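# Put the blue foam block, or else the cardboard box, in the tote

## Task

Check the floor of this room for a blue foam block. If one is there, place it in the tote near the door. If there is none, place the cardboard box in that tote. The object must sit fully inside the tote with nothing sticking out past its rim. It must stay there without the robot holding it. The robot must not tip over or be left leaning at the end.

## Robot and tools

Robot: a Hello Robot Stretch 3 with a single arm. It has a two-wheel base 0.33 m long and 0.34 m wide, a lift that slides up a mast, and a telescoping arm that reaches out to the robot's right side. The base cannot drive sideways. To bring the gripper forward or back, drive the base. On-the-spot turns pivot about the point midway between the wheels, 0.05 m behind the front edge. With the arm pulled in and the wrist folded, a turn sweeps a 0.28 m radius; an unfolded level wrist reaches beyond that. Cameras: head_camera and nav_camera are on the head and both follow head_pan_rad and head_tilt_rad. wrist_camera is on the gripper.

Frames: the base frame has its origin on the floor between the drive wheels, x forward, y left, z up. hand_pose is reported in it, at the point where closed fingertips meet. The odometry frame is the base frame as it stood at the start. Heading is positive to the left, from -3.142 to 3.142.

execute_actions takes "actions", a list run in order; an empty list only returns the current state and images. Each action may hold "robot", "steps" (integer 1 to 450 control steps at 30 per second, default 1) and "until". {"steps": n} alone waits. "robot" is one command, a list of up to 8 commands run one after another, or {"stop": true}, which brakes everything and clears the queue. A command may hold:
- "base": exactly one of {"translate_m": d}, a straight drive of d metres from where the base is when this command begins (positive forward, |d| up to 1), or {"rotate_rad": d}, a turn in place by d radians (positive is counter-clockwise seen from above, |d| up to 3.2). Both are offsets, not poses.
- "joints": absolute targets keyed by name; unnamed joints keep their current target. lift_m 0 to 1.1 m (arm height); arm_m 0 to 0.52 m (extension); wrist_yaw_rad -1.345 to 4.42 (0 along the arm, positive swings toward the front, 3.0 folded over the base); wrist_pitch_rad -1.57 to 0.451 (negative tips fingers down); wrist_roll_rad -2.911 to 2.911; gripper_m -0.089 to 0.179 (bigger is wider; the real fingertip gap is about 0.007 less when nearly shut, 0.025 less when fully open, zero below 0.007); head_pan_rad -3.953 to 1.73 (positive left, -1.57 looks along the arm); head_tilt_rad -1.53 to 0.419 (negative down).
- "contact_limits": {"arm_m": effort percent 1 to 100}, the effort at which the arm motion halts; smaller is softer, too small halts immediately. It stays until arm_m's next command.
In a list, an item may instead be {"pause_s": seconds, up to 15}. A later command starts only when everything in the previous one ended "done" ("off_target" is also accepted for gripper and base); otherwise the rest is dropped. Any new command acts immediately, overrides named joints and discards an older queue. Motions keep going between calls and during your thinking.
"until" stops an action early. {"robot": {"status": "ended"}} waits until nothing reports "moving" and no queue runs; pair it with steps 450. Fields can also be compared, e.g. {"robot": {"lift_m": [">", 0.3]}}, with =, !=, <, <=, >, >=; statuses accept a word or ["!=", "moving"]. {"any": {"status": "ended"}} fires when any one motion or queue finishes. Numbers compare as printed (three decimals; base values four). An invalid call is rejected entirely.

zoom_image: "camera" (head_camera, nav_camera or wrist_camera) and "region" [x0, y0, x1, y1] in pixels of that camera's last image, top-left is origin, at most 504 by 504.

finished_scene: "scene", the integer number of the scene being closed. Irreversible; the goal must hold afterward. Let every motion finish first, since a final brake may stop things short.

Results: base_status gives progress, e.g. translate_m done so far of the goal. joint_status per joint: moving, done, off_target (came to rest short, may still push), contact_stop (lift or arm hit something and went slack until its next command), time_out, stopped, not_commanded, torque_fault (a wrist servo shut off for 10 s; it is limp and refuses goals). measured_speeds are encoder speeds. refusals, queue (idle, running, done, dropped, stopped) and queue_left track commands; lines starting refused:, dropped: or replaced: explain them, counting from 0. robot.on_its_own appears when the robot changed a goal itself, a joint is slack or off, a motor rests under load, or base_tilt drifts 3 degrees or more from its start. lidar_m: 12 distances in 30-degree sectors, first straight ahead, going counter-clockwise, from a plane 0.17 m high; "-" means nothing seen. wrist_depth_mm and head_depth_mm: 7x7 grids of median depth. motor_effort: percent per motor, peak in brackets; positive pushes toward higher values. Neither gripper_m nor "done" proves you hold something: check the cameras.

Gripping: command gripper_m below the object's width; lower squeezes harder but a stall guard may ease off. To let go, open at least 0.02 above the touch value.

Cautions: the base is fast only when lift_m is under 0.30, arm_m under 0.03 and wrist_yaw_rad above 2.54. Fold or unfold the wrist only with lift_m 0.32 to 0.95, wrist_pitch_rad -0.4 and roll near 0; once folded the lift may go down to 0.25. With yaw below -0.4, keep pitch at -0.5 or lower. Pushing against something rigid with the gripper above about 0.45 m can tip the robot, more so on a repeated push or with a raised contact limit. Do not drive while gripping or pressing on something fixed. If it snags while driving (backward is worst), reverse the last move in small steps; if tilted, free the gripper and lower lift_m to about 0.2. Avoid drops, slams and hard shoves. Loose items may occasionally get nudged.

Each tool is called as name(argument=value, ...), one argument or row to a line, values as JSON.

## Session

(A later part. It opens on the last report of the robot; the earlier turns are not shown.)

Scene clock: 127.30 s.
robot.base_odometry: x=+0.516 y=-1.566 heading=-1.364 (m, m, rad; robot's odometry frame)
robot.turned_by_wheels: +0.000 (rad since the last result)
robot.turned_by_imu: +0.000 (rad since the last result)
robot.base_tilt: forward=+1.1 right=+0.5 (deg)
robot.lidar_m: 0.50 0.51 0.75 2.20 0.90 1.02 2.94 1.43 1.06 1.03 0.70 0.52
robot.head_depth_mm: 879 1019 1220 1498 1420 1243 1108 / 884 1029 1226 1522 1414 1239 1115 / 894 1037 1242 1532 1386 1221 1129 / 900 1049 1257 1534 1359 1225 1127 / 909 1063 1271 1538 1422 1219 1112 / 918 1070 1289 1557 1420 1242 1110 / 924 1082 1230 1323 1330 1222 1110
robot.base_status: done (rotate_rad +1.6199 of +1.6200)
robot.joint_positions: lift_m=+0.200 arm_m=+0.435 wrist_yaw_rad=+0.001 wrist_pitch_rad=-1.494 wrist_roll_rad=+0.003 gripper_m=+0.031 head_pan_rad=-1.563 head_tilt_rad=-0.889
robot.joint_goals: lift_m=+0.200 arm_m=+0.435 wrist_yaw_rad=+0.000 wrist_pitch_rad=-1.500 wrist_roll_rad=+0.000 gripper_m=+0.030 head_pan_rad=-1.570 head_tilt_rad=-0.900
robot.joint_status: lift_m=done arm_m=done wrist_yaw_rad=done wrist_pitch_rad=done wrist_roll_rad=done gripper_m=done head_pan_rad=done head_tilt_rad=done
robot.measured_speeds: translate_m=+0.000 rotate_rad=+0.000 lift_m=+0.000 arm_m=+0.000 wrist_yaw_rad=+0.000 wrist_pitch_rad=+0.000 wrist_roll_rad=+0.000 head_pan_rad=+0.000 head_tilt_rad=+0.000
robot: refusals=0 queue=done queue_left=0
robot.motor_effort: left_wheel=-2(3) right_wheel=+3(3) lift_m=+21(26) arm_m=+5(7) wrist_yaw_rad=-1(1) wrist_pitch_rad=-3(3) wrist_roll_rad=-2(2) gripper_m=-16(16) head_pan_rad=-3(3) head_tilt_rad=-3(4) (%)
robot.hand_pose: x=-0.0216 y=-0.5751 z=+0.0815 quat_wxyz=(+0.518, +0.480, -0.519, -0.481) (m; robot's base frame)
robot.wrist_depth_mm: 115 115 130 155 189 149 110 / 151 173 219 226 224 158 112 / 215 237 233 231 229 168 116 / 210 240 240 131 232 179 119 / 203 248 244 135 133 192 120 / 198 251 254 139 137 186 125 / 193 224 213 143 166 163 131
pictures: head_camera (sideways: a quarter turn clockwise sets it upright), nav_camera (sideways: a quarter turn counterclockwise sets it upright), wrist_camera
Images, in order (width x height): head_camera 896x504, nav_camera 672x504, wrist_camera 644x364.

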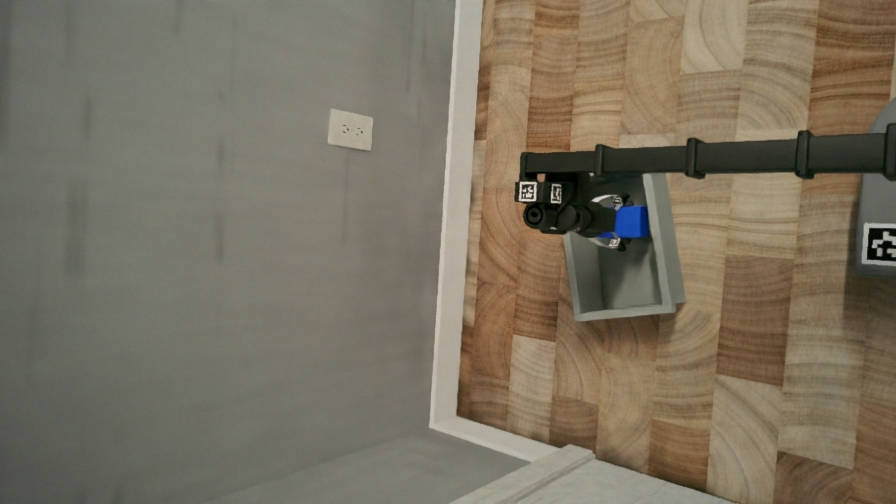

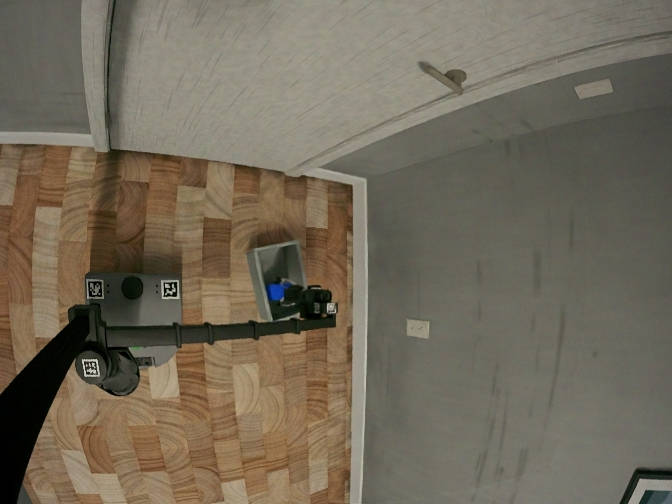

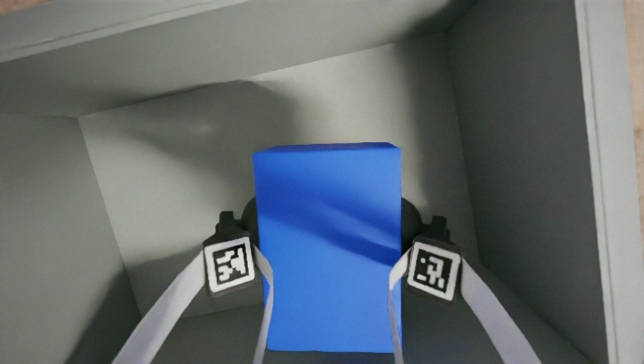

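execute_actions(
  actions=[
    {"robot":[{"joints":{"lift_m":0.165}},{"joints":{"gripper_m":0.085}},{"joints":{"lift_m":0.4}}],"steps":450,"until":{"robot":{"status":"ended"}}},
  ],
)

Scene clock: 132.53 s.
robot.base_odometry: x=+0.516 y=-1.566 heading=-1.364 (m, m, rad; robot's odometry frame)
robot.turned_by_wheels: +0.000 (rad since the last result)
robot.turned_by_imu: +0.000 (rad since the last result)
robot.base_tilt: forward=+1.1 right=+0.5 (deg)
robot.lidar_m: 0.50 0.51 0.75 2.19 0.90 1.03 2.94 1.44 1.06 1.03 0.70 0.52
robot.head_depth_mm: 879 1022 1213 1502 1413 1241 1112 / 888 1027 1229 1517 1419 1242 1108 / 893 1041 1240 1448 1330 1224 1127 / 898 1047 1259 1538 1360 1231 1127 / 908 1058 1269 1542 1414 1223 1109 / 919 1070 1286 1570 1409 1243 1111 / 926 1081 1231 1326 1323 1222 1109
robot.base_status: done (rotate_rad +1.6199 of +1.6200)
robot.joint_positions: lift_m=+0.400 arm_m=+0.435 wrist_yaw_rad=+0.001 wrist_pitch_rad=-1.494 wrist_roll_rad=+0.003 gripper_m=+0.085 head_pan_rad=-1.563 head_tilt_rad=-0.889
robot.joint_goals: lift_m=+0.400 arm_m=+0.435 wrist_yaw_rad=+0.000 wrist_pitch_rad=-1.500 wrist_roll_rad=+0.000 gripper_m=+0.085 head_pan_rad=-1.570 head_tilt_rad=-0.900
robot.joint_status: lift_m=done arm_m=done wrist_yaw_rad=done wrist_pitch_rad=done wrist_roll_rad=done gripper_m=done head_pan_rad=done head_tilt_rad=done
robot.measured_speeds: translate_m=+0.000 rotate_rad=+0.000 lift_m=+0.000 arm_m=+0.000 wrist_yaw_rad=+0.000 wrist_pitch_rad=+0.000 wrist_roll_rad=+0.000 head_pan_rad=+0.000 head_tilt_rad=+0.000
robot: refusals=0 queue=done queue_left=0
robot.motor_effort: left_wheel=-2(2) right_wheel=+4(3) lift_m=+26(26) arm_m=+5(5) wrist_yaw_rad=-1(2) wrist_pitch_rad=-2(3) wrist_roll_rad=-1(2) gripper_m=-1(75) head_pan_rad=-4(4) head_tilt_rad=-4(3) (%)
robot.hand_pose: x=-0.0216 y=-0.5751 z=+0.2812 quat_wxyz=(+0.518, +0.480, -0.519, -0.481) (m; robot's base frame)
robot.wrist_depth_mm: 419 414 418 410 407 401 399 / 431 425 420 361 376 411 409 / 445 361 430 422 419 421 416 / 454 446 441 432 433 430 429 / 463 459 432 398 350 442 440 / 476 475 469 464 463 451 446 / 488 482 476 476 468 464 463
pictures: head_camera (sideways: a quarter turn clockwise sets it upright), nav_camera (sideways: a quarter turn counterclockwise sets it upright), wrist_camera
Images, in order (width x height): head_camera 896x504, nav_camera 672x504, wrist_camera 644x364.

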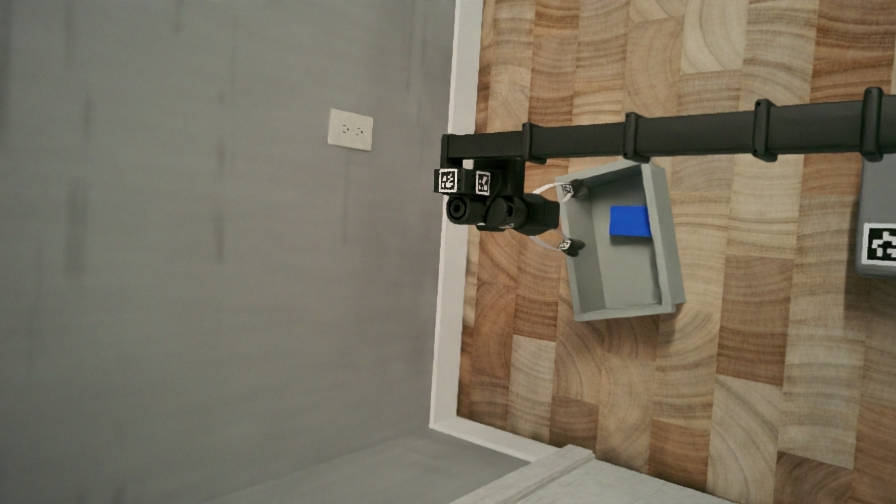

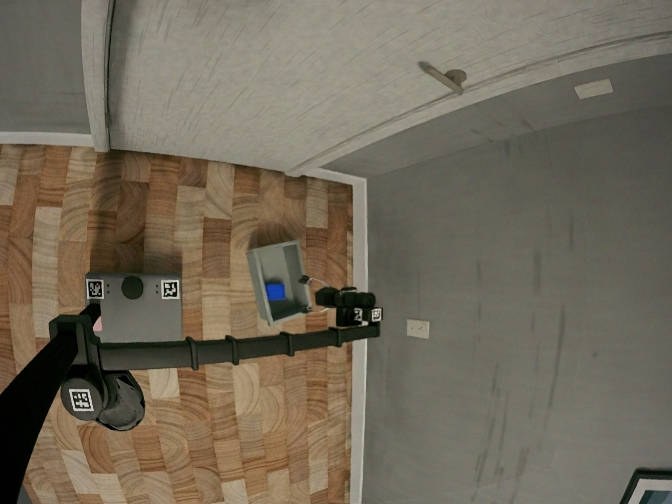

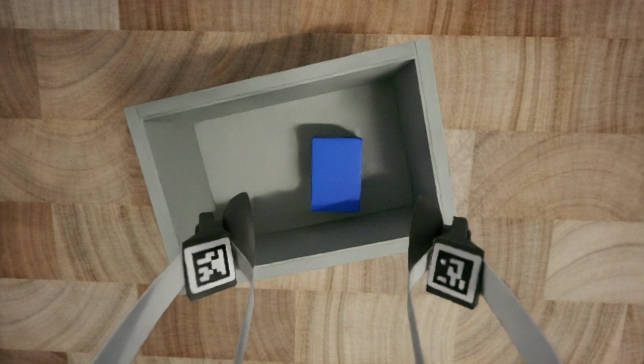

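finished_scene(
  scene=1,
)

The scene is finished: the task was done.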